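## Task

Squeeze the spray bottle's trigger fully in and let it out again three times, so that three complete pulls of spray land almost entirely on the yellow sign on the cabinet door. Aim at the sign's centre from roughly a hand's width away, because spraying from farther loses some of it. Pale drops mark where spray hits. Over-spraying the sign or door counts against the result, and a full extra pull means failure. Then set the bottle upright back in its original spot so it stays there without the robot's help, release it, and pull the hand away.

## Robot and tools

Robot: the upper body of a humanoid on a stand past the table's -x edge (x = 0.18 m), facing about +x. Only the right arm and its five-finger hand move. The right shoulder sits about 0.28 m above the pelvis, 0.14 m toward -y and 0.06 m toward +x; the hand point reaches at most 0.59 m from it. A reference image page describes the trigger spray bottle.

Scene frame: metres, z = 0 on the table top, +z up, +x away from the robot, -y is the robot's right. Result state lines give end_effector_position (m) and end_effector_quat_wxyz in this frame; the printed position can be off, more at long reach.

Hand point frame: a point 0.05 m in front of the palm where index pad and thumb tip meet in a pinch. Its +z runs along straight fingers, +y out of the palm, +x across the palm toward the little finger. Fingers extend 0.06-0.07 m past it along +z. A wrist bracket on the little-finger side protrudes 0.03 m beyond the point along +y and 0.11 m across the palm; it can collide.

The 14-number row (one list, single arm), every value in [-1, 1], order: dx, dy, dz, rx, ry, rz, little, ring, middle, index, thumb_bend, thumb_turn, force_limit, speed.
- dx..rz are an offset, not a pose: a target for the hand point expressed in the hand point's own axes, measured from its pose in the most recent result that reported it (before any such result in a scene, or for later calls within one reply, from where the robot is when the action begins). Each row in a list is measured from that same base, not chained. Scale: 1.0 = 0.6 m or 180 degrees; rx, ry, rz form one rotation vector. All zeros pulls the hand back to that base pose, so it is not a pause.
- Fingers little, ring, middle, index: +1 straight/open, -1 curled into the palm. thumb_bend: +1 straight, -1 fully bent. thumb_turn: +1 beside the palm, -1 across in front of it. A pinch is roughly index -0.22, thumb_bend -0.75, thumb_turn -0.57. These are absolute finger targets.
- force_limit: fingertip load at which a closing motor stops, linear from about 0 N at -1 to 10 N at +1 (15 N for both thumb motors); opening is unaffected. speed: near zero at -1 up to full at +1 (full travel 0.6 s).

Tools:
- execute_actions {"actions": [...], "pictures": bool}. Empty list = look only. One action {"rows": [[14 numbers],...], "steps": n}: up to 15 rows and at most 15 steps of 1/30 s, each row used for one step, the last repeated. One wait {"steps": n} up to 300, counted from the previous result.
- move {"target": [14 numbers], "speed": m/s 0.002-0.5, default 0.25; rotation capped at twice that in rad/s}: straight-line path to the offset target, 0.5-10 s, ignoring obstacles. Hand numbers are sent at the start. Result adds a move: line: done (at rest near target), off_target, moving, held or fault, plus limits (paced = pose clipped; held = some steps blocked, after which the arm may lurch fast) and distance to target.
- wait {"seconds": 0-10}: nothing new sent.
- zoom_image {"camera": "cam_high" or "cam_wrist", "region": [x0, y0, x1, y1]} pixels, max 504x504.
- show_instructions: reference pages.
- finished_scene {"scene": number of the current scene}: ends and grades it; irreversible.

Control behaviour: every step the commanded pose is clipped to within 70 mm and 16 degrees of the measured one; position wins over orientation. After an action the arm only reaches the last clipped pose, so read the result and send the remainder. Joints move at most 2.4 rad/s. HELD marks steps partly not sent; "pose unreachable" means the clearance check altered the command. Hand target shows where the controller is heading.

Gripping: turn the thumb across the palm before reaching; a whole-hand wrap holds objects 0.035-0.08 m wide, lying across the palm toward the wrist. Motors start only on a target change (0.01 or more), run until target or force_limit, then lock. Results list hand_measured, hand_stopped_by (moving, target, force, stalled, fault) and hand_load_n (positive = pushed open) in motor order. Loads dropping near 0 signal a lost grip. Resend the same numbers to keep a grip; to squeeze, raise force_limit and send a more-closed target; to loosen, send a more-open one. Close slowly (speed -0.9 or lower) for a gentle grip. For spraying, hold the bottle with the other fingers and drive index fully in then fully out for each pull; count pulls carefully.

Cameras: cam_high 504x504 fixed overhead, cam_wrist 616x616 fisheye on the hand; calibration is given with intrinsics and world-to-camera transforms.

Avoid: knocking or placing anything off the table (fails), dropping the bottle, leaving it tipped or held, fast impacts and hard pushes. Contact torque over joint limits (23 N m for shoulder and elbow joints and wrist roll, 4.6 N m wrist pitch and yaw, held weight included) triggers a 10 s TORQUE FAULT stop. Long holding heats motors; MOTOR HOT warns at 90 °C, and at 120 °C the arm drops.

Each tool is called after "Request:" as a command line: name --argument value for each argument, lists and objects as JSON in quotes; but a table of rows of numbers goes row by row, as --pt "numbers of a row", without its own name.

Reference images:

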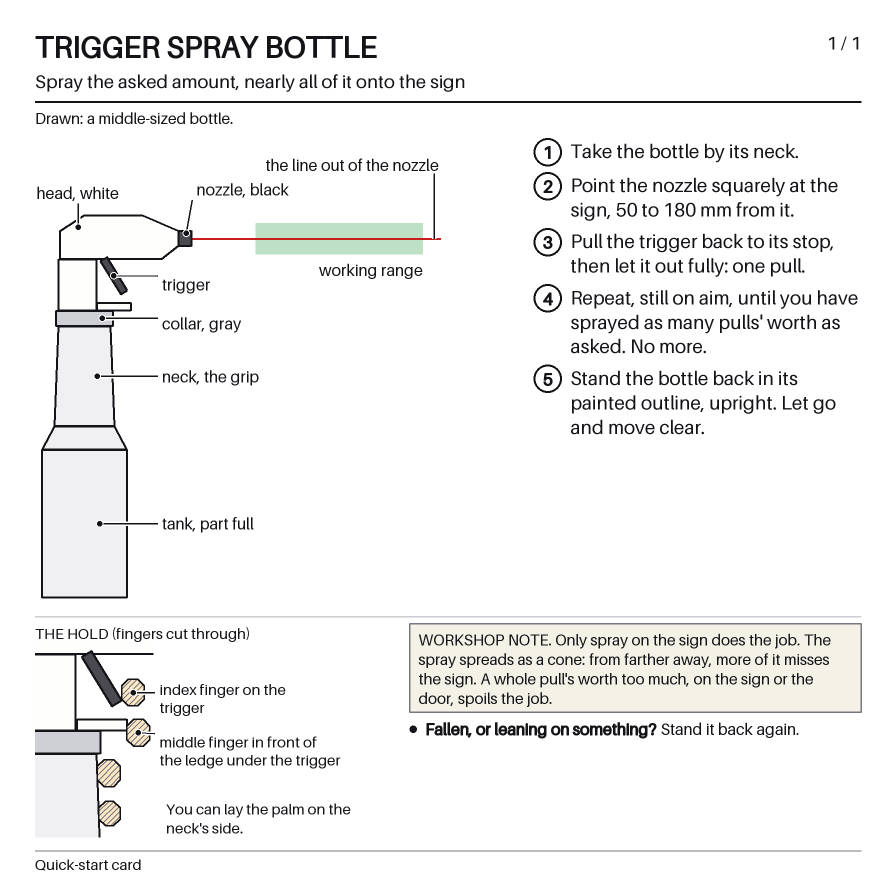

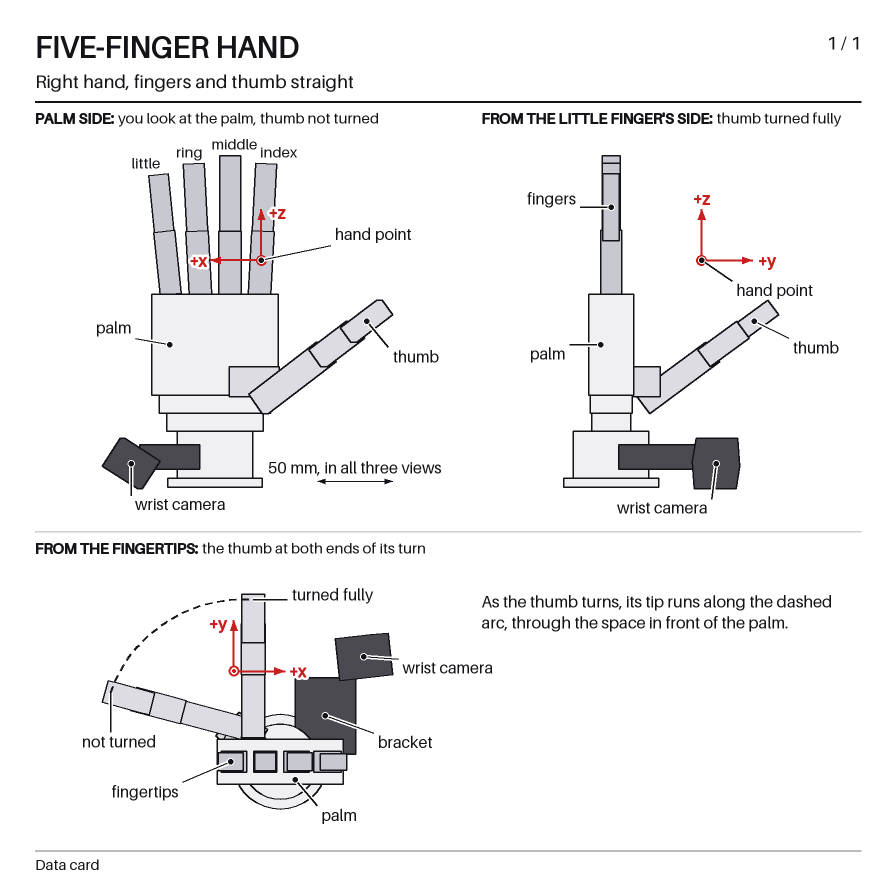

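## Session

Request:
execute_actions --actions '[]'

Scene clock: 0.00 s of 6300.00 s.
end_effector_position=(+0.2207, -0.3894, +0.1548) hand_measured=(+1.000, +1.000, +1.000, +1.000, +1.000, +1.000) hand_load_n=(+0.0, +0.0, +0.0, +0.0, +0.0, +0.0) hand_stopped_by=(target, target, target, target, target, target) hand_force_limit=0.00 hand_speed=-0.80 end_effector_quat_wxyz=(-0.109, +0.835, -0.422, +0.336)
Joint positions: [ 0.394 -1.051 -0.826 -0.079 -0.937 -0.875  0.66 ]
Joint velocities: [-0.006 -0.015  0.011 -0.005  0.     0.     0.   ]
Joint torques (N m, as the arm reports them, + toward a larger angle): no reading
Hand target: +0.221, -0.389, +0.155; -0.109, +0.835, -0.422, +0.336

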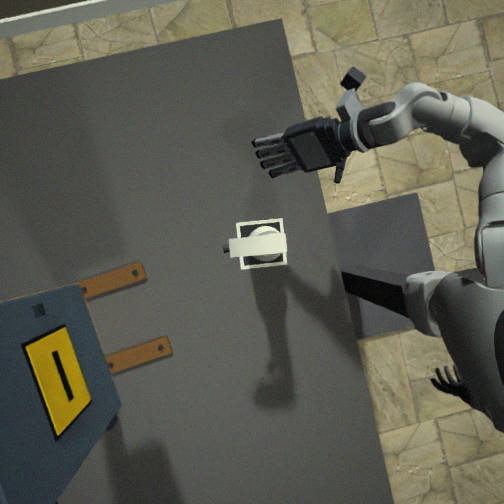

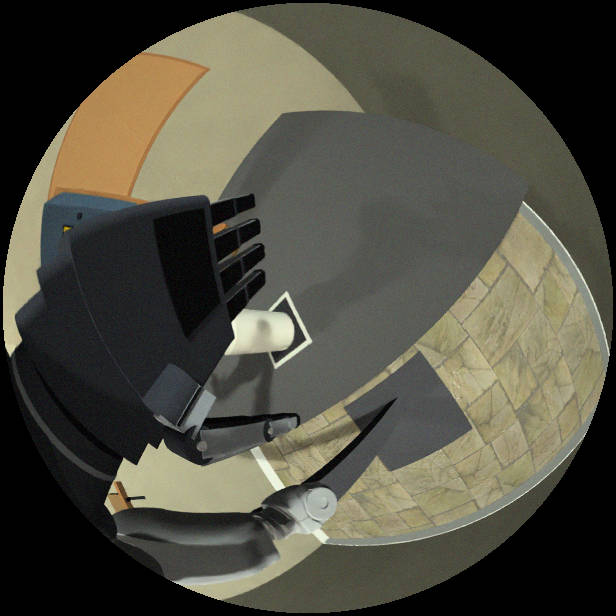

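Request:
zoom_image --camera "cam_high" --region '[200, 190, 320, 300]'

Request:
zoom_image --camera "cam_wrist" --region '[30, 150, 400, 480]'

Region (200, 190, 320, 300) of cam_high's 504x504 image, scaled by 4.200, with more detail than that image has; it fills the top 462 rows of this view, and the rest is white.

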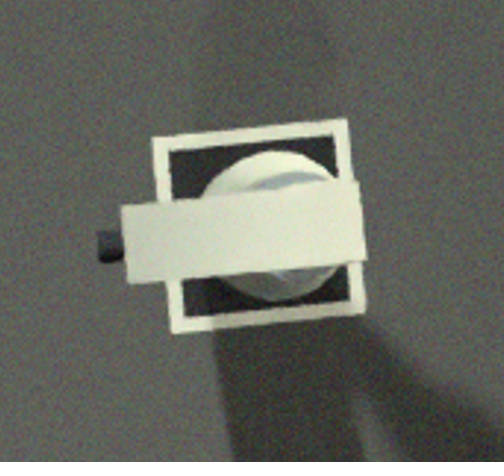

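Region (30, 150, 400, 480) of cam_wrist's 616x616 image, scaled by 1.362, with more detail than that image has; it fills the top 450 rows of this view, and the rest is white.

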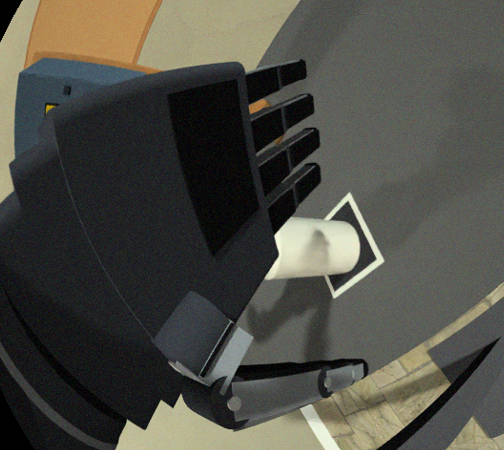

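Request:
move --target '[-0.0097, -0.158, -0.0973, 0.310, -0.137, 0.692, 1, 1, 1, 1, 1, -1, 0, 0.3]' --speed 0.3

Scene clock: 123.00 s of 6300.00 s.
end_effector_position=(+0.2432, -0.3131, +0.2358) hand_measured=(+1.000, +1.000, +1.000, +1.000, +1.000, -1.000) hand_load_n=(+0.0, +0.0, +0.0, +0.0, +0.0, +0.0) hand_stopped_by=(target, target, target, target, target, target) hand_force_limit=0.00 hand_speed=0.30 end_effector_quat_wxyz=(+0.701, +0.042, +0.712, -0.030)
Joint positions: [ 0.493 -0.449 -0.539  0.08   0.825 -0.41   0.661]
Joint velocities: [-0.003  0.    -0.009 -0.003 -0.008  0.006 -0.001]
Joint torques (N m, as the arm reports them, + toward a larger angle): [ 1.77 -1.82 -2.76 -0.38  0.95 -0.58 -0.13]
Hand target: +0.243, -0.314, +0.236; +0.701, +0.045, +0.711, -0.030
Off the commanded pose: 0.009 m, 2 deg.
After step 90, 115.60 s passed at rest.
move: off_target
camera_calibration (this result's frames):
cam_wrist: T_world_to_cam=[[0.259444, 0.96525, 0.0313196, 0.23081], [-0.495713, 0.105267, 0.862083, -0.0481317], [0.828829, -0.239188, 0.505798, -0.277027], [0, 0, 0, 1]] pos_world=[0.145867, -0.283984, 0.174385]

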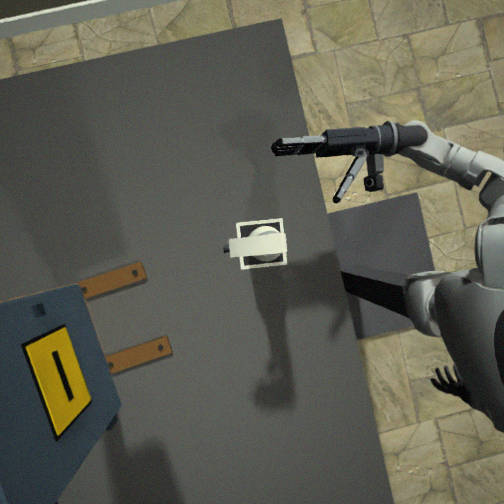

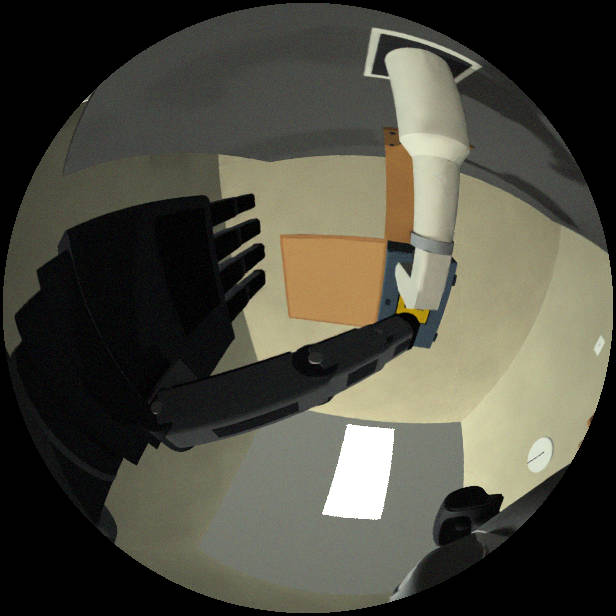

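Request:
move --target '[0.005, 0.091, 0.039, 0.01, 0, 0, 1, 1, 1, 1, 1, -1, 0, 0.3]' --speed 0.15

Scene clock: 140.10 s of 6300.00 s.
end_effector_position=(+0.2727, -0.2614, +0.2347) hand_measured=(+1.000, +1.000, +1.000, +1.000, +1.000, -1.000) hand_load_n=(+0.0, +0.0, +0.0, +0.0, +0.0, +0.0) hand_stopped_by=(target, target, target, target, target, target) hand_force_limit=0.00 hand_speed=0.30 end_effector_quat_wxyz=(+0.702, +0.052, +0.709, -0.042)
Joint positions: [ 0.498 -0.329 -0.385 -0.195  0.61  -0.352  0.357]
Joint velocities: [ 0.006  0.014 -0.006  0.008  0.005  0.    -0.01 ]
Joint torques (N m, as the arm reports them, + toward a larger angle): [ 1.43 -1.44 -2.12 -0.74  0.62 -0.65 -0.11]
Hand target: +0.273, -0.261, +0.234; +0.701, +0.051, +0.710, -0.043
Off the commanded pose: 0.002 m, 0 deg.
After step 90, 13.33 s passed at rest.
move: done
camera_calibration (this result's frames):
cam_wrist: T_world_to_cam=[[0.289296, 0.956767, 0.0300847, 0.163167], [-0.497449, 0.123412, 0.85867, -0.0319158], [0.817834, -0.263375, 0.511645, -0.293215], [0, 0, 0, 1]] pos_world=[0.176721, -0.229399, 0.172518]

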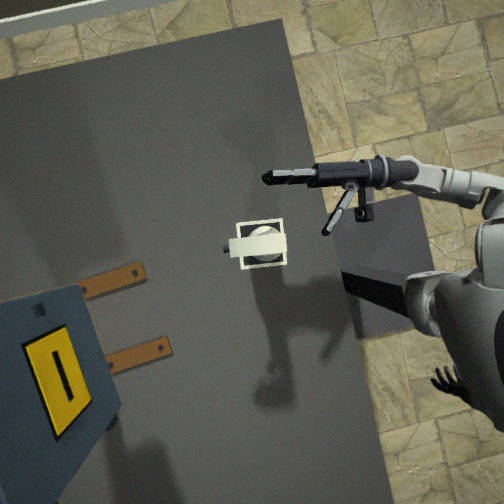

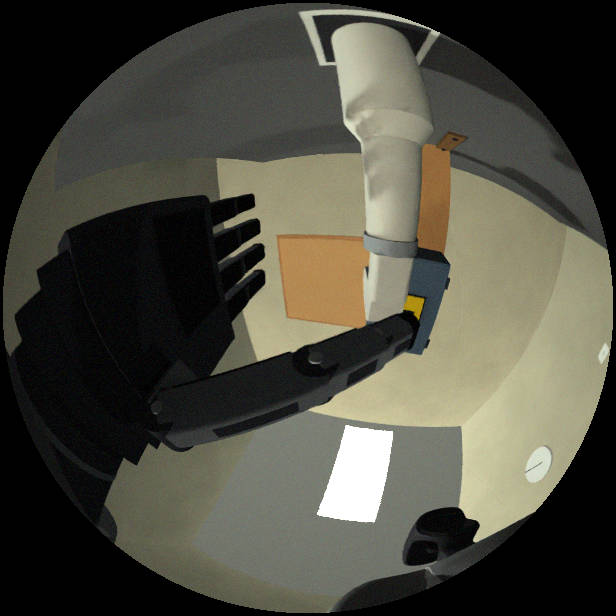

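Request:
move --target '[0.006, 0.085, 0.105, 0, 0, 0, 1, 1, 1, 1, 1, -1, 0, 0.3]' --speed 0.08

Scene clock: 158.40 s of 6300.00 s.
end_effector_position=(+0.3419, -0.2220, +0.2351) hand_measured=(+1.000, +1.000, +1.000, +1.000, +1.000, -1.000) hand_load_n=(+0.0, +0.0, +0.0, +0.0, +0.0, +0.0) hand_stopped_by=(target, target, target, target, target, target) hand_force_limit=0.00 hand_speed=0.30 end_effector_quat_wxyz=(+0.705, +0.048, +0.706, -0.048)
Joint positions: [ 0.245 -0.324 -0.227 -0.259  0.418 -0.159  0.086]
Joint velocities: [-0.002  0.002  0.    -0.003 -0.005  0.    -0.005]
Joint torques (N m, as the arm reports them, + toward a larger angle): [-0.41 -1.2  -1.69 -0.83  0.52 -0.69 -0.14]
Hand target: +0.342, -0.222, +0.233; +0.703, +0.047, +0.708, -0.049
Off the commanded pose: 0.005 m, 1 deg.
After step 90, 13.97 s passed at rest.
move: off_target
camera_calibration (this result's frames):
cam_wrist: T_world_to_cam=[[0.291534, 0.956399, 0.0175653, 0.107624], [-0.502851, 0.137609, 0.853349, 0.0034903], [0.813725, -0.257613, 0.521044, -0.339197], [0, 0, 0, 1]] pos_world=[0.246392, -0.190793, 0.171867]

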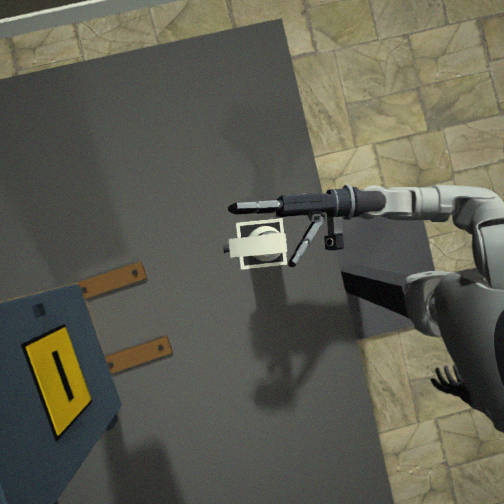

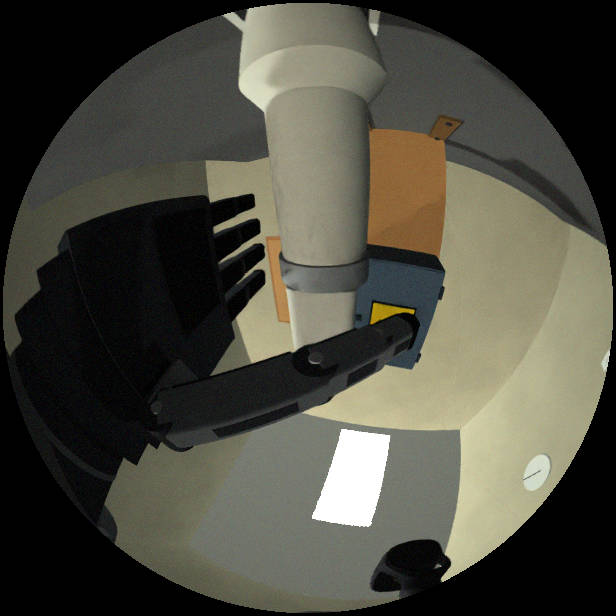

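Request:
zoom_image --camera "cam_high" --region '[210, 170, 370, 290]'

Region (210, 170, 370, 290) of cam_high's 504x504 image, scaled by 3.150, with more detail than that image has; it fills the top 378 rows of this view, and the rest is white.

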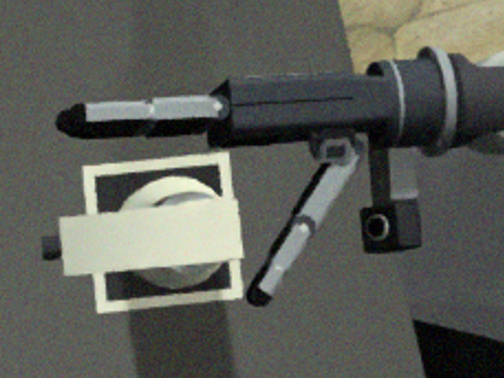

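Request:
move --target '[0.015, 0.037, 0.053, 0, 0, 0, 1, 1, 1, 1, 1, -1, 0, 0.3]' --speed 0.04

Request:
zoom_image --camera "cam_high" --region '[200, 170, 360, 290]'

Scene clock: 190.67 s of 6300.00 s.
end_effector_position=(+0.3763, -0.2068, +0.2293) hand_measured=(+1.000, +1.000, +1.000, +1.000, +1.000, -1.000) hand_load_n=(+0.0, +0.0, +0.0, +0.0, +0.0, +0.0) hand_stopped_by=(target, target, target, target, target, target) hand_force_limit=0.00 hand_speed=0.30 end_effector_quat_wxyz=(+0.707, +0.046, +0.704, -0.051)
Joint positions: [ 0.081 -0.308 -0.157 -0.163  0.342 -0.127  0.011]
Joint velocities: [-0.002  0.006  0.002  0.     0.009  0.    -0.003]
Joint torques (N m, as the arm reports them, + toward a larger angle): [-1.54 -1.09 -1.5  -0.75  0.44 -0.74 -0.12]
Hand target: +0.377, -0.206, +0.228; +0.706, +0.046, +0.705, -0.052
Off the commanded pose: 0.004 m, 1 deg.
After step 90, 27.97 s passed at rest.
move: off_target
camera_calibration (this result's frames):
cam_wrist: T_world_to_cam=[[0.293554, 0.955855, 0.0129313, 0.0833294], [-0.507607, 0.144401, 0.849402, 0.0277902], [0.810038, -0.255909, 0.527588, -0.359958], [0, 0, 0, 1]] pos_world=[0.281225, -0.17578, 0.165227]

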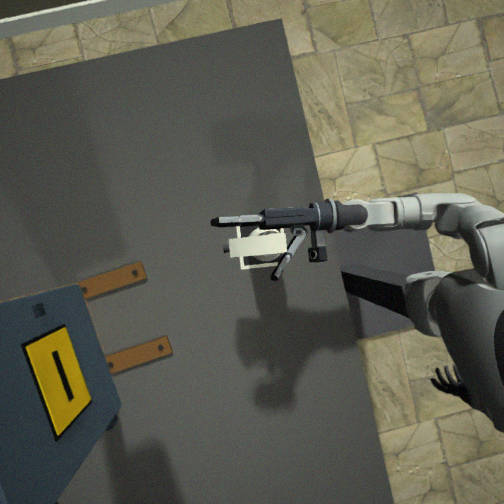

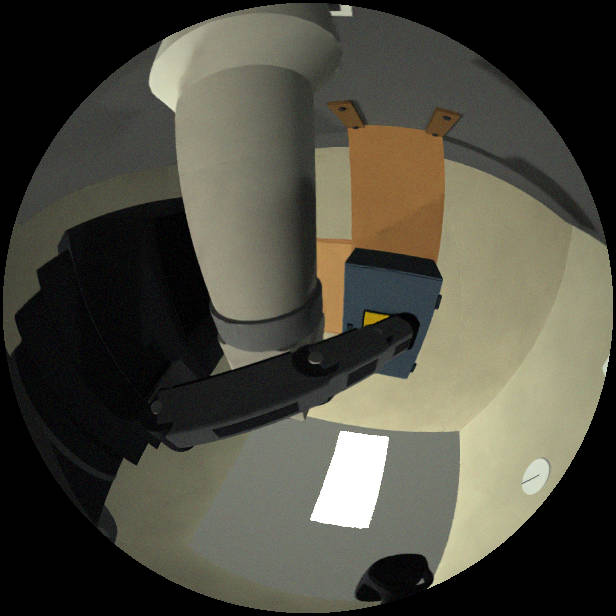

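Region (200, 170, 360, 290) of cam_high's 504x504 image, scaled by 3.150, with more detail than that image has; it fills the top 378 rows of this view, and the rest is white.

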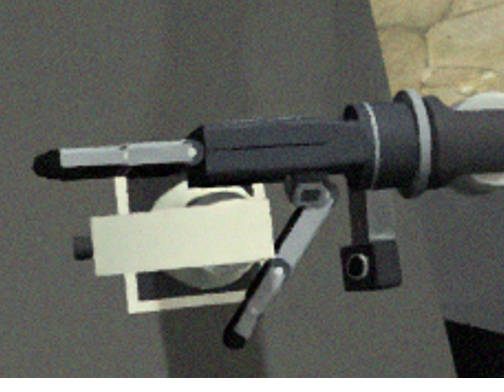

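Request:
execute_actions --actions '[{"rows": [[0, 0, 0, 0, 0, 0, -1, -1, -1, 1, -1, -1, 0.4, -0.6]], "steps": 15}]' --pictures false

Request:
wait --seconds 2.5

Scene clock: 196.07 s of 6300.00 s.
end_effector_position=(+0.3763, -0.2068, +0.2292) hand_measured=(+0.736, +0.736, +0.736, +1.000, +0.832, -1.000) hand_load_n=(+0.0, +0.0, +0.0, +0.0, +0.0, +0.0) hand_stopped_by=(moving, moving, moving, target, moving, target) hand_force_limit=0.40 hand_speed=-0.60 end_effector_quat_wxyz=(+0.707, +0.046, +0.704, -0.051)
Joint positions: [ 0.081 -0.308 -0.157 -0.163  0.342 -0.127  0.011]
Joint velocities: [ 0.    -0.011 -0.002 -0.002 -0.011  0.     0.   ]
Joint torques (N m, as the arm reports them, + toward a larger angle): [-1.55 -1.21 -1.65 -0.91  0.61 -0.77  0.01]
Hand target: +0.376, -0.207, +0.229; +0.707, +0.046, +0.704, -0.051
Off the commanded pose: 0.000 m, 0 deg.
Steps of this call (steps 1 to 90: nothing new was sent; then 1.90 s passed at rest; steps 91 to 105: all 15 steps of this action). Readings (end_effector_position | what the end effector reports):
91: (+0.3763, -0.2068, +0.2292) | hand_measured=(+1.000, +1.000, +1.000, +1.000, +1.000, -1.000) hand_load_n=(+0.0, +0.0, +0.0, +0.0, +0.0, +0.0) hand_stopped_by=(moving, moving, moving, target, moving, target) hand_force_limit=0.40 hand_speed=-0.60
92: (+0.3763, -0.2068, +0.2292) | hand_measured=(+1.000, +1.000, +1.000, +1.000, +1.000, -1.000) hand_load_n=(+0.0, +0.0, +0.0, +0.0, +0.0, +0.0) hand_stopped_by=(moving, moving, moving, target, moving, target) hand_force_limit=0.40 hand_speed=-0.60
94: (+0.3763, -0.2068, +0.2292) | hand_measured=(+0.980, +0.980, +0.980, +1.000, +0.988, -1.000) hand_load_n=(+0.0, +0.0, +0.0, +0.0, +0.0, +0.0) hand_stopped_by=(moving, moving, moving, target, moving, target) hand_force_limit=0.40 hand_speed=-0.60
98: (+0.3763, -0.2068, +0.2292) | hand_measured=(+0.892, +0.892, +0.892, +1.000, +0.932, -1.000) hand_load_n=(+0.0, +0.0, +0.0, +0.0, +0.0, +0.0) hand_stopped_by=(moving, moving, moving, target, moving, target) hand_force_limit=0.40 hand_speed=-0.60
105: the state above

Scene clock: 198.57 s of 6300.00 s.
end_effector_position=(+0.3763, -0.2073, +0.2295) hand_measured=(-0.640, -0.618, -0.236, +1.000, +0.150, -1.000) hand_load_n=(+6.0, +4.5, +10.5, +0.0, +10.5, +6.5) hand_stopped_by=(force, force, force, target, force, target) hand_force_limit=0.40 hand_speed=-0.60 end_effector_quat_wxyz=(+0.707, +0.046, +0.703, -0.052)
Joint positions: [ 0.081 -0.309 -0.158 -0.163  0.342 -0.128  0.011]
Joint velocities: [ 0.014  0.    -0.003  0.006 -0.003  0.     0.   ]
Joint torques (N m, as the arm reports them, + toward a larger angle): [-1.47 -1.1  -1.58 -0.94  0.62 -0.74 -0.02]
Hand target: +0.376, -0.207, +0.229; +0.707, +0.046, +0.704, -0.051
Off the commanded pose: 0.001 m, 0 deg.
Steps of this call (steps 1 to 75: nothing new was sent). Readings (end_effector_position | what the end effector reports):
1: (+0.3763, -0.2068, +0.2292) | hand_measured=(+0.714, +0.714, +0.714, +1.000, +0.818, -1.000) hand_load_n=(+0.0, +0.0, +0.0, +0.0, +0.0, +0.0) hand_stopped_by=(moving, moving, moving, target, moving, target) hand_force_limit=0.40 hand_speed=-0.60
2: (+0.3763, -0.2068, +0.2292) | hand_measured=(+0.692, +0.692, +0.692, +1.000, +0.806, -1.000) hand_load_n=(+0.0, +0.0, +0.0, +0.0, +0.0, +0.0) hand_stopped_by=(moving, moving, moving, target, moving, target) hand_force_limit=0.40 hand_speed=-0.60
4: (+0.3763, -0.2068, +0.2292) | hand_measured=(+0.646, +0.646, +0.646, +1.000, +0.776, -1.000) hand_load_n=(+0.0, +0.0, +0.0, +0.0, +0.0, +0.0) hand_stopped_by=(moving, moving, moving, target, moving, target) hand_force_limit=0.40 hand_speed=-0.60
8: (+0.3763, -0.2068, +0.2292) | hand_measured=(+0.558, +0.558, +0.558, +1.000, +0.720, -1.000) hand_load_n=(+0.0, +0.0, +0.0, +0.0, +0.0, +0.0) hand_stopped_by=(moving, moving, moving, target, moving, target) hand_force_limit=0.40 hand_speed=-0.60
75: the state above
camera_calibration (this result's frames):
cam_wrist: T_world_to_cam=[[0.294289, 0.955643, 0.0118496, 0.0836715], [-0.508077, 0.145936, 0.848858, 0.0282476], [0.809476, -0.25583, 0.528488, -0.360205], [0, 0, 0, 1]] pos_world=[0.281306, -0.176234, 0.165394]

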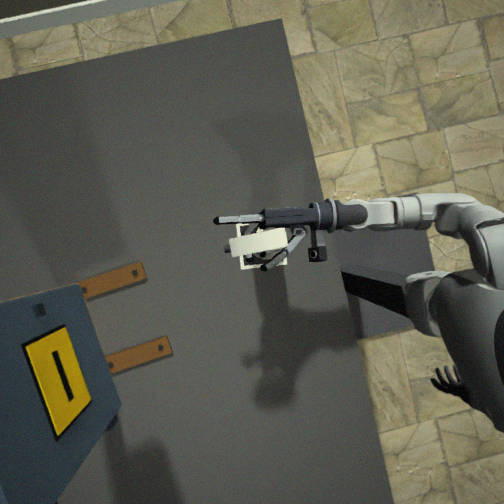

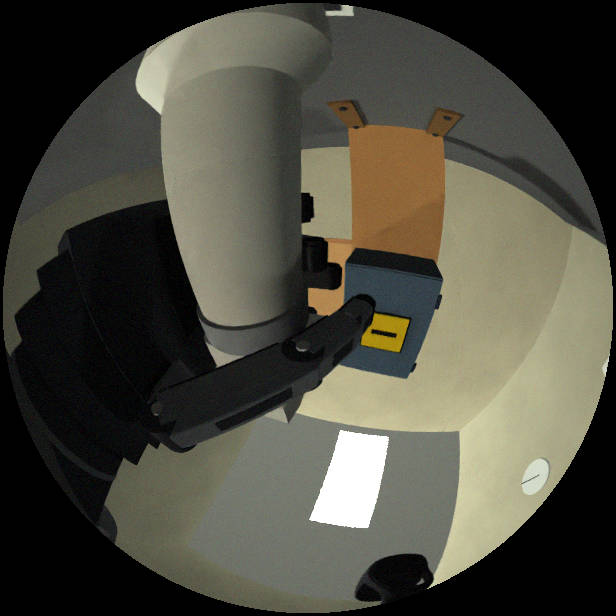

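Request:
zoom_image --camera "cam_high" --region '[200, 180, 340, 290]'

Region (200, 180, 340, 290) of cam_high's 504x504 image, scaled by 3.600, with more detail than that image has; it fills the top 396 rows of this view, and the rest is white.

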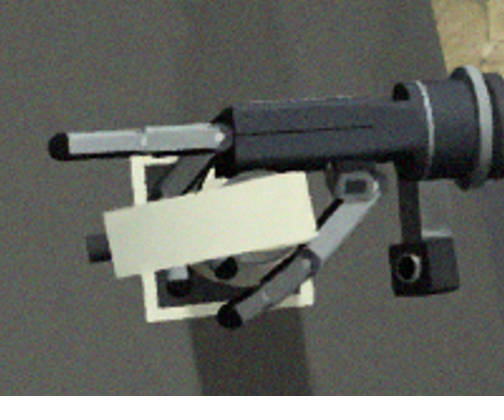

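Request:
move --target '[-0.1, 0, 0, 0, 0, 0, -1, -1, -1, 1, -1, -1, 0.4, -0.6]' --speed 0.1

Scene clock: 240.43 s of 6300.00 s.
end_effector_position=(+0.3746, -0.2071, +0.2877) hand_measured=(-0.640, -0.618, -0.236, +1.000, +0.150, -1.000) hand_load_n=(+6.0, +4.5, +10.5, +0.0, +10.5, +6.5) hand_stopped_by=(force, force, force, target, force, target) hand_force_limit=0.40 hand_speed=-0.60 end_effector_quat_wxyz=(+0.706, +0.045, +0.704, -0.054)
Joint positions: [ 0.112 -0.412 -0.245 -0.544  0.476  0.232 -0.099]
Joint velocities: [ 0.002  0.008 -0.003  0.006 -0.005  0.001  0.   ]
Joint torques (N m, as the arm reports them, + toward a larger angle): [-2.05 -1.4  -2.39 -1.42  0.66 -1.05 -0.07]
Hand target: +0.375, -0.208, +0.288; +0.706, +0.047, +0.704, -0.054
Off the commanded pose: 0.002 m, 0 deg.
After step 90, 37.83 s passed at rest.
move: done
camera_calibration (this result's frames):
cam_wrist: T_world_to_cam=[[0.295899, 0.955194, 0.00688955, 0.0840597], [-0.504896, 0.150275, 0.849998, -0.0226308], [0.810878, -0.254992, 0.52674, -0.389379], [0, 0, 0, 1]] pos_world=[0.27944, -0.176181, 0.223759]

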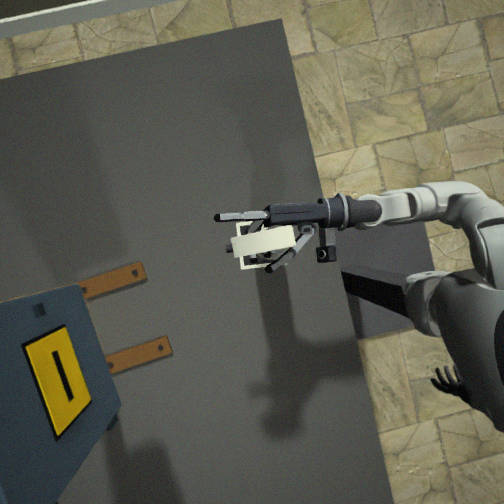

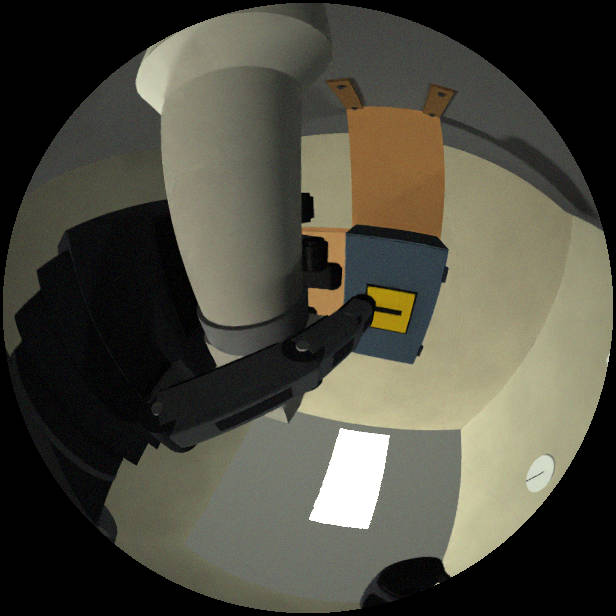

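Request:
move --target '[-0.195, 0.1925, 0.185, -0.038, 0, 0, -1, -1, -1, 1, -1, -1, 0.4, -0.6]' --speed 0.15

Scene clock: 246.80 s of 6300.00 s.
end_effector_position=(+0.4984, -0.1227, +0.4112) hand_measured=(-0.640, -0.618, -0.236, +1.000, +0.150, -1.000) hand_load_n=(+6.0, +4.5, +10.5, +0.0, +10.5, +6.5) hand_stopped_by=(force, force, force, target, force, target) hand_force_limit=0.40 hand_speed=-0.60 end_effector_quat_wxyz=(+0.712, +0.006, +0.701, -0.035)
Joint positions: [-0.882 -0.506 -0.054 -0.331  0.637  0.899 -0.441]
Joint velocities: [ 0.005  0.009  0.    -0.002  0.003  0.     0.   ]
Joint torques (N m, as the arm reports them, + toward a larger angle): [-6.86 -1.5  -2.08 -0.5   0.3  -1.07 -0.04]
Hand target: +0.499, -0.123, +0.410; +0.712, +0.006, +0.702, -0.036
Off the commanded pose: 0.018 m, 3 deg.
After step 90, 1.53 s passed at rest.
move: off_target
camera_calibration (this result's frames):
cam_wrist: T_world_to_cam=[[0.215911, 0.976252, -0.0177155, 0.0185268], [-0.526357, 0.131654, 0.840009, -0.0652604], [0.822393, -0.172043, 0.542283, -0.535313], [0, 0, 0, 1]] pos_world=[0.401888, -0.101592, 0.345439]

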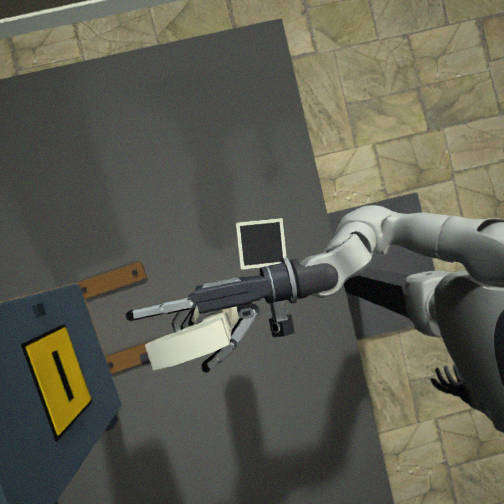

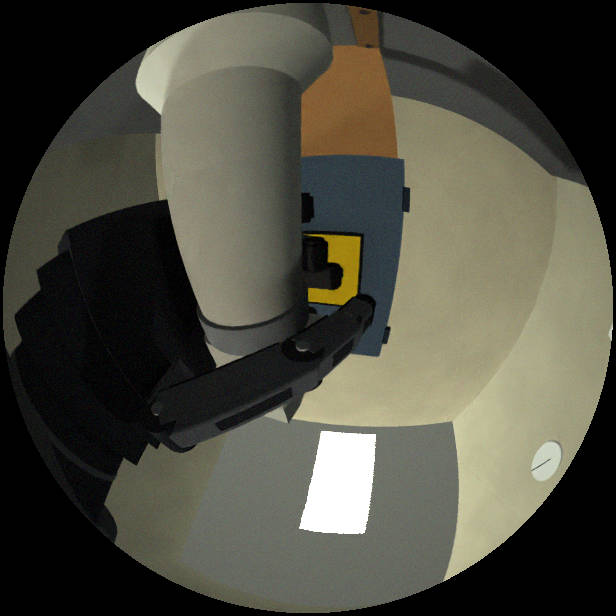

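Request:
zoom_image --camera "cam_high" --region '[0, 250, 300, 460]'

Region (0, 250, 300, 460) of cam_high's 504x504 image, scaled by 1.680, with more detail than that image has; it fills the top 353 rows of this view, and the rest is white.

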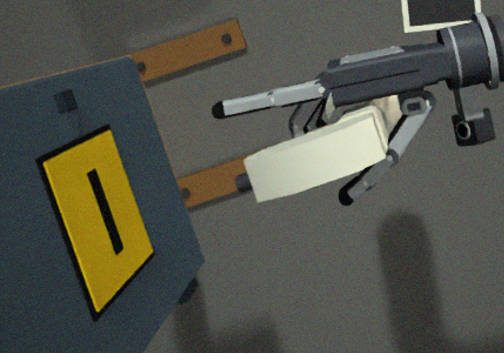

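Request:
execute_actions --actions '[{"rows": [[0, 0, 0, 0, 0, 0, -1, -1, -1, -1, -1, -1, 0.8, -0.3]], "steps": 15}]' --pictures false

Request:
wait --seconds 1.5

Scene clock: 271.60 s of 6300.00 s.
end_effector_position=(+0.4984, -0.1227, +0.4112) hand_measured=(-0.640, -0.618, -0.236, +0.538, +0.150, -1.000) hand_load_n=(+6.0, +4.5, +10.5, +0.0, +10.5, +6.5) hand_stopped_by=(force, force, force, moving, force, target) hand_force_limit=0.80 hand_speed=-0.30 end_effector_quat_wxyz=(+0.712, +0.006, +0.701, -0.035)
Joint positions: [-0.882 -0.506 -0.054 -0.331  0.637  0.899 -0.441]
Joint velocities: [ 0.008 -0.012 -0.008  0.    -0.005  0.     0.   ]
Joint torques (N m, as the arm reports them, + toward a larger angle): [-6.94 -1.65 -2.31 -0.59  0.39 -1.08 -0.01]
Hand target: +0.498, -0.123, +0.411; +0.712, +0.006, +0.701, -0.035
Off the commanded pose: 0.000 m, 0 deg.
Steps of this call (steps 1 to 90: nothing new was sent; then 21.30 s passed at rest; steps 91 to 105: all 15 steps of this action). Readings (end_effector_position | what the end effector reports):
91: (+0.4984, -0.1227, +0.4112) | hand_measured=(-0.640, -0.618, -0.236, +1.000, +0.150, -1.000) hand_load_n=(+6.0, +4.5, +10.5, +0.0, +10.5, +6.5) hand_stopped_by=(force, force, force, moving, force, target) hand_force_limit=0.80 hand_speed=-0.30
92: (+0.4984, -0.1227, +0.4112) | hand_measured=(-0.640, -0.618, -0.236, +1.000, +0.150, -1.000) hand_load_n=(+6.0, +4.5, +10.5, +0.0, +10.5, +6.5) hand_stopped_by=(force, force, force, moving, force, target) hand_force_limit=0.80 hand_speed=-0.30
94: (+0.4984, -0.1227, +0.4112) | hand_measured=(-0.640, -0.618, -0.236, +0.964, +0.150, -1.000) hand_load_n=(+6.0, +4.5, +10.5, +0.0, +10.5, +6.5) hand_stopped_by=(force, force, force, moving, force, target) hand_force_limit=0.80 hand_speed=-0.30
98: (+0.4984, -0.1227, +0.4112) | hand_measured=(-0.640, -0.618, -0.236, +0.810, +0.150, -1.000) hand_load_n=(+6.0, +4.5, +10.5, +0.0, +10.5, +6.5) hand_stopped_by=(force, force, force, moving, force, target) hand_force_limit=0.80 hand_speed=-0.30
105: the state above

Scene clock: 273.10 s of 6300.00 s.
end_effector_position=(+0.4984, -0.1227, +0.4112) hand_measured=(-0.640, -0.618, -0.236, -0.652, +0.152, -1.000) hand_load_n=(+6.5, +4.0, +8.5, +11.0, +11.0, +5.0) hand_stopped_by=(force, force, force, force, force, target) hand_force_limit=0.80 hand_speed=-0.30 end_effector_quat_wxyz=(+0.712, +0.006, +0.701, -0.035)
Joint positions: [-0.882 -0.506 -0.054 -0.331  0.637  0.899 -0.441]
Joint velocities: [ 0.012  0.     0.011  0.008 -0.009  0.     0.   ]
Joint torques (N m, as the arm reports them, + toward a larger angle): [-6.94 -1.43 -2.29 -0.67  0.44 -1.06 -0.01]
Hand target: +0.498, -0.123, +0.411; +0.712, +0.006, +0.701, -0.035
Off the commanded pose: 0.000 m, 0 deg.
Steps of this call (steps 1 to 45: nothing new was sent). Readings (end_effector_position | what the end effector reports):
1: (+0.4984, -0.1227, +0.4112) | hand_measured=(-0.640, -0.618, -0.236, +0.498, +0.150, -1.000) hand_load_n=(+6.0, +4.5, +10.5, +0.0, +10.5, +6.5) hand_stopped_by=(force, force, force, moving, force, target) hand_force_limit=0.80 hand_speed=-0.30
2: (+0.4984, -0.1227, +0.4112) | hand_measured=(-0.640, -0.618, -0.236, +0.460, +0.150, -1.000) hand_load_n=(+6.0, +4.5, +10.5, +0.0, +10.5, +6.5) hand_stopped_by=(force, force, force, moving, force, target) hand_force_limit=0.80 hand_speed=-0.30
4: (+0.4984, -0.1227, +0.4112) | hand_measured=(-0.640, -0.618, -0.236, +0.382, +0.150, -1.000) hand_load_n=(+6.0, +4.5, +10.5, +0.0, +10.5, +6.5) hand_stopped_by=(force, force, force, moving, force, target) hand_force_limit=0.80 hand_speed=-0.30
8: (+0.4984, -0.1227, +0.4112) | hand_measured=(-0.640, -0.618, -0.236, +0.226, +0.150, -1.000) hand_load_n=(+6.0, +4.5, +10.5, +0.0, +10.5, +6.5) hand_stopped_by=(force, force, force, moving, force, target) hand_force_limit=0.80 hand_speed=-0.30
45: the state above
camera_calibration (this result's frames):
cam_wrist: T_world_to_cam=[[0.215911, 0.976252, -0.0177157, 0.0185269], [-0.526356, 0.131654, 0.84001, -0.0652605], [0.822394, -0.172043, 0.542282, -0.535313], [0, 0, 0, 1]] pos_world=[0.401888, -0.101592, 0.345439]

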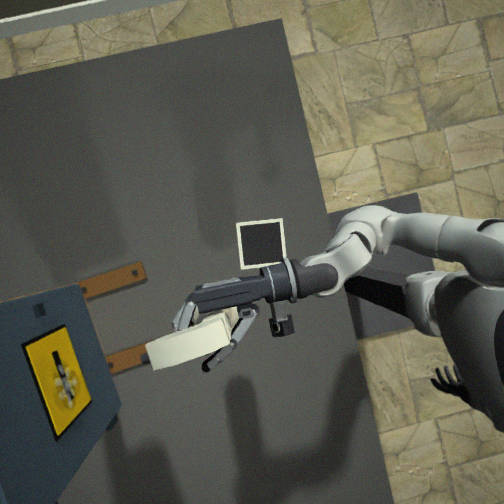

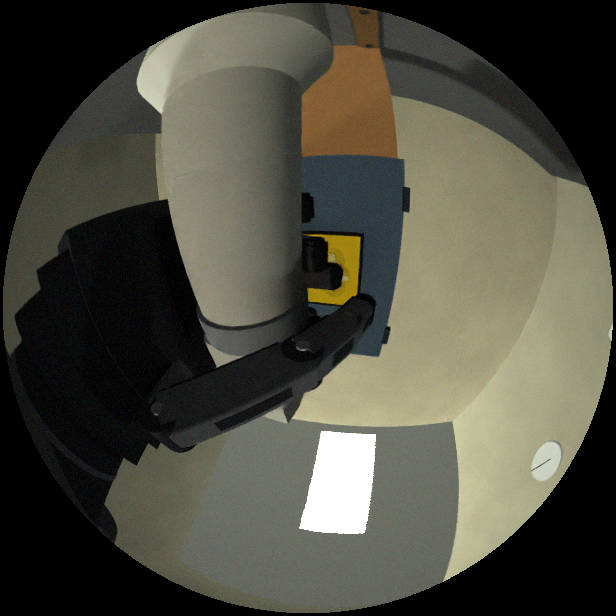

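Request:
execute_actions --actions '[{"rows": [[0, 0, 0, 0, 0, 0, -1, -1, -1, 0.5, -1, -1, 0.8, 0.0]], "steps": 15}]' --pictures false

Request:
execute_actions --actions '[{"steps": 20}]' --pictures false

Scene clock: 281.37 s of 6300.00 s.
end_effector_position=(+0.4984, -0.1227, +0.4112) hand_measured=(-0.640, -0.618, -0.236, +0.006, +0.152, -1.000) hand_load_n=(+5.5, +3.5, +9.5, +0.0, +11.0, +5.0) hand_stopped_by=(force, force, force, moving, force, target) hand_force_limit=0.80 hand_speed=0.00 end_effector_quat_wxyz=(+0.712, +0.006, +0.701, -0.035)
Joint positions: [-0.882 -0.506 -0.054 -0.331  0.637  0.899 -0.441]
Joint velocities: [ 0.011 -0.009 -0.006 -0.002  0.008  0.     0.   ]
Joint torques (N m, as the arm reports them, + toward a larger angle): [-7.03 -1.33 -2.19 -0.7   0.46 -1.08 -0.01]
Hand target: +0.498, -0.123, +0.411; +0.712, +0.006, +0.701, -0.035
Off the commanded pose: 0.000 m, 0 deg.
Steps of this call (steps 1 to 90: nothing new was sent; then 4.77 s passed at rest; steps 91 to 105: all 15 steps of this action). Readings (end_effector_position | what the end effector reports):
91: (+0.4984, -0.1227, +0.4112) | hand_measured=(-0.640, -0.618, -0.236, -0.652, +0.152, -1.000) hand_load_n=(+6.5, +4.0, +8.5, +11.0, +11.0, +5.0) hand_stopped_by=(force, force, force, moving, force, target) hand_force_limit=0.80 hand_speed=0.00
92: (+0.4984, -0.1227, +0.4112) | hand_measured=(-0.640, -0.618, -0.236, -0.652, +0.152, -1.000) hand_load_n=(+6.5, +4.0, +8.5, +11.0, +11.0, +5.0) hand_stopped_by=(force, force, force, moving, force, target) hand_force_limit=0.80 hand_speed=0.00
94: (+0.4984, -0.1227, +0.4112) | hand_measured=(-0.640, -0.618, -0.236, -0.604, +0.152, -1.000) hand_load_n=(+5.5, +3.5, +9.5, +2.5, +11.0, +5.5) hand_stopped_by=(force, force, force, moving, force, target) hand_force_limit=0.80 hand_speed=0.00
98: (+0.4984, -0.1227, +0.4112) | hand_measured=(-0.640, -0.618, -0.236, -0.382, +0.152, -1.000) hand_load_n=(+5.5, +3.5, +9.5, +1.0, +11.0, +5.0) hand_stopped_by=(force, force, force, moving, force, target) hand_force_limit=0.80 hand_speed=0.00
105: the state above

Scene clock: 282.03 s of 6300.00 s.
end_effector_position=(+0.4984, -0.1227, +0.4112) hand_measured=(-0.640, -0.618, -0.236, +0.500, +0.152, -1.000) hand_load_n=(+5.5, +3.5, +9.5, +0.0, +11.0, +5.0) hand_stopped_by=(force, force, force, target, force, target) hand_force_limit=0.80 hand_speed=0.00 end_effector_quat_wxyz=(+0.712, +0.006, +0.701, -0.035)
Joint positions: [-0.882 -0.506 -0.054 -0.331  0.637  0.899 -0.441]
Joint velocities: [-0.005  0.011 -0.005  0.012 -0.003  0.     0.   ]
Joint torques (N m, as the arm reports them, + toward a larger angle): [-6.93 -1.57 -2.27 -0.74  0.45 -1.08 -0.02]
Hand target: +0.498, -0.123, +0.411; +0.712, +0.006, +0.701, -0.035
Off the commanded pose: 0.000 m, 0 deg.
Steps of this call (steps 1 to 20: nothing new was sent). Readings (end_effector_position | what the end effector reports):
1: (+0.4984, -0.1227, +0.4112) | hand_measured=(-0.640, -0.618, -0.236, +0.062, +0.152, -1.000) hand_load_n=(+5.5, +3.5, +9.5, +0.0, +11.0, +5.0) hand_stopped_by=(force, force, force, moving, force, target) hand_force_limit=0.80 hand_speed=0.00
2: (+0.4984, -0.1227, +0.4112) | hand_measured=(-0.640, -0.618, -0.236, +0.118, +0.152, -1.000) hand_load_n=(+5.5, +3.5, +9.5, +0.0, +11.0, +5.0) hand_stopped_by=(force, force, force, moving, force, target) hand_force_limit=0.80 hand_speed=0.00
4: (+0.4984, -0.1227, +0.4112) | hand_measured=(-0.640, -0.618, -0.236, +0.230, +0.152, -1.000) hand_load_n=(+5.5, +3.5, +9.5, +0.0, +11.0, +5.0) hand_stopped_by=(force, force, force, moving, force, target) hand_force_limit=0.80 hand_speed=0.00
8: (+0.4984, -0.1227, +0.4112) | hand_measured=(-0.640, -0.618, -0.236, +0.452, +0.152, -1.000) hand_load_n=(+5.5, +3.5, +9.5, +0.0, +11.0, +5.0) hand_stopped_by=(force, force, force, moving, force, target) hand_force_limit=0.80 hand_speed=0.00
20: the state above


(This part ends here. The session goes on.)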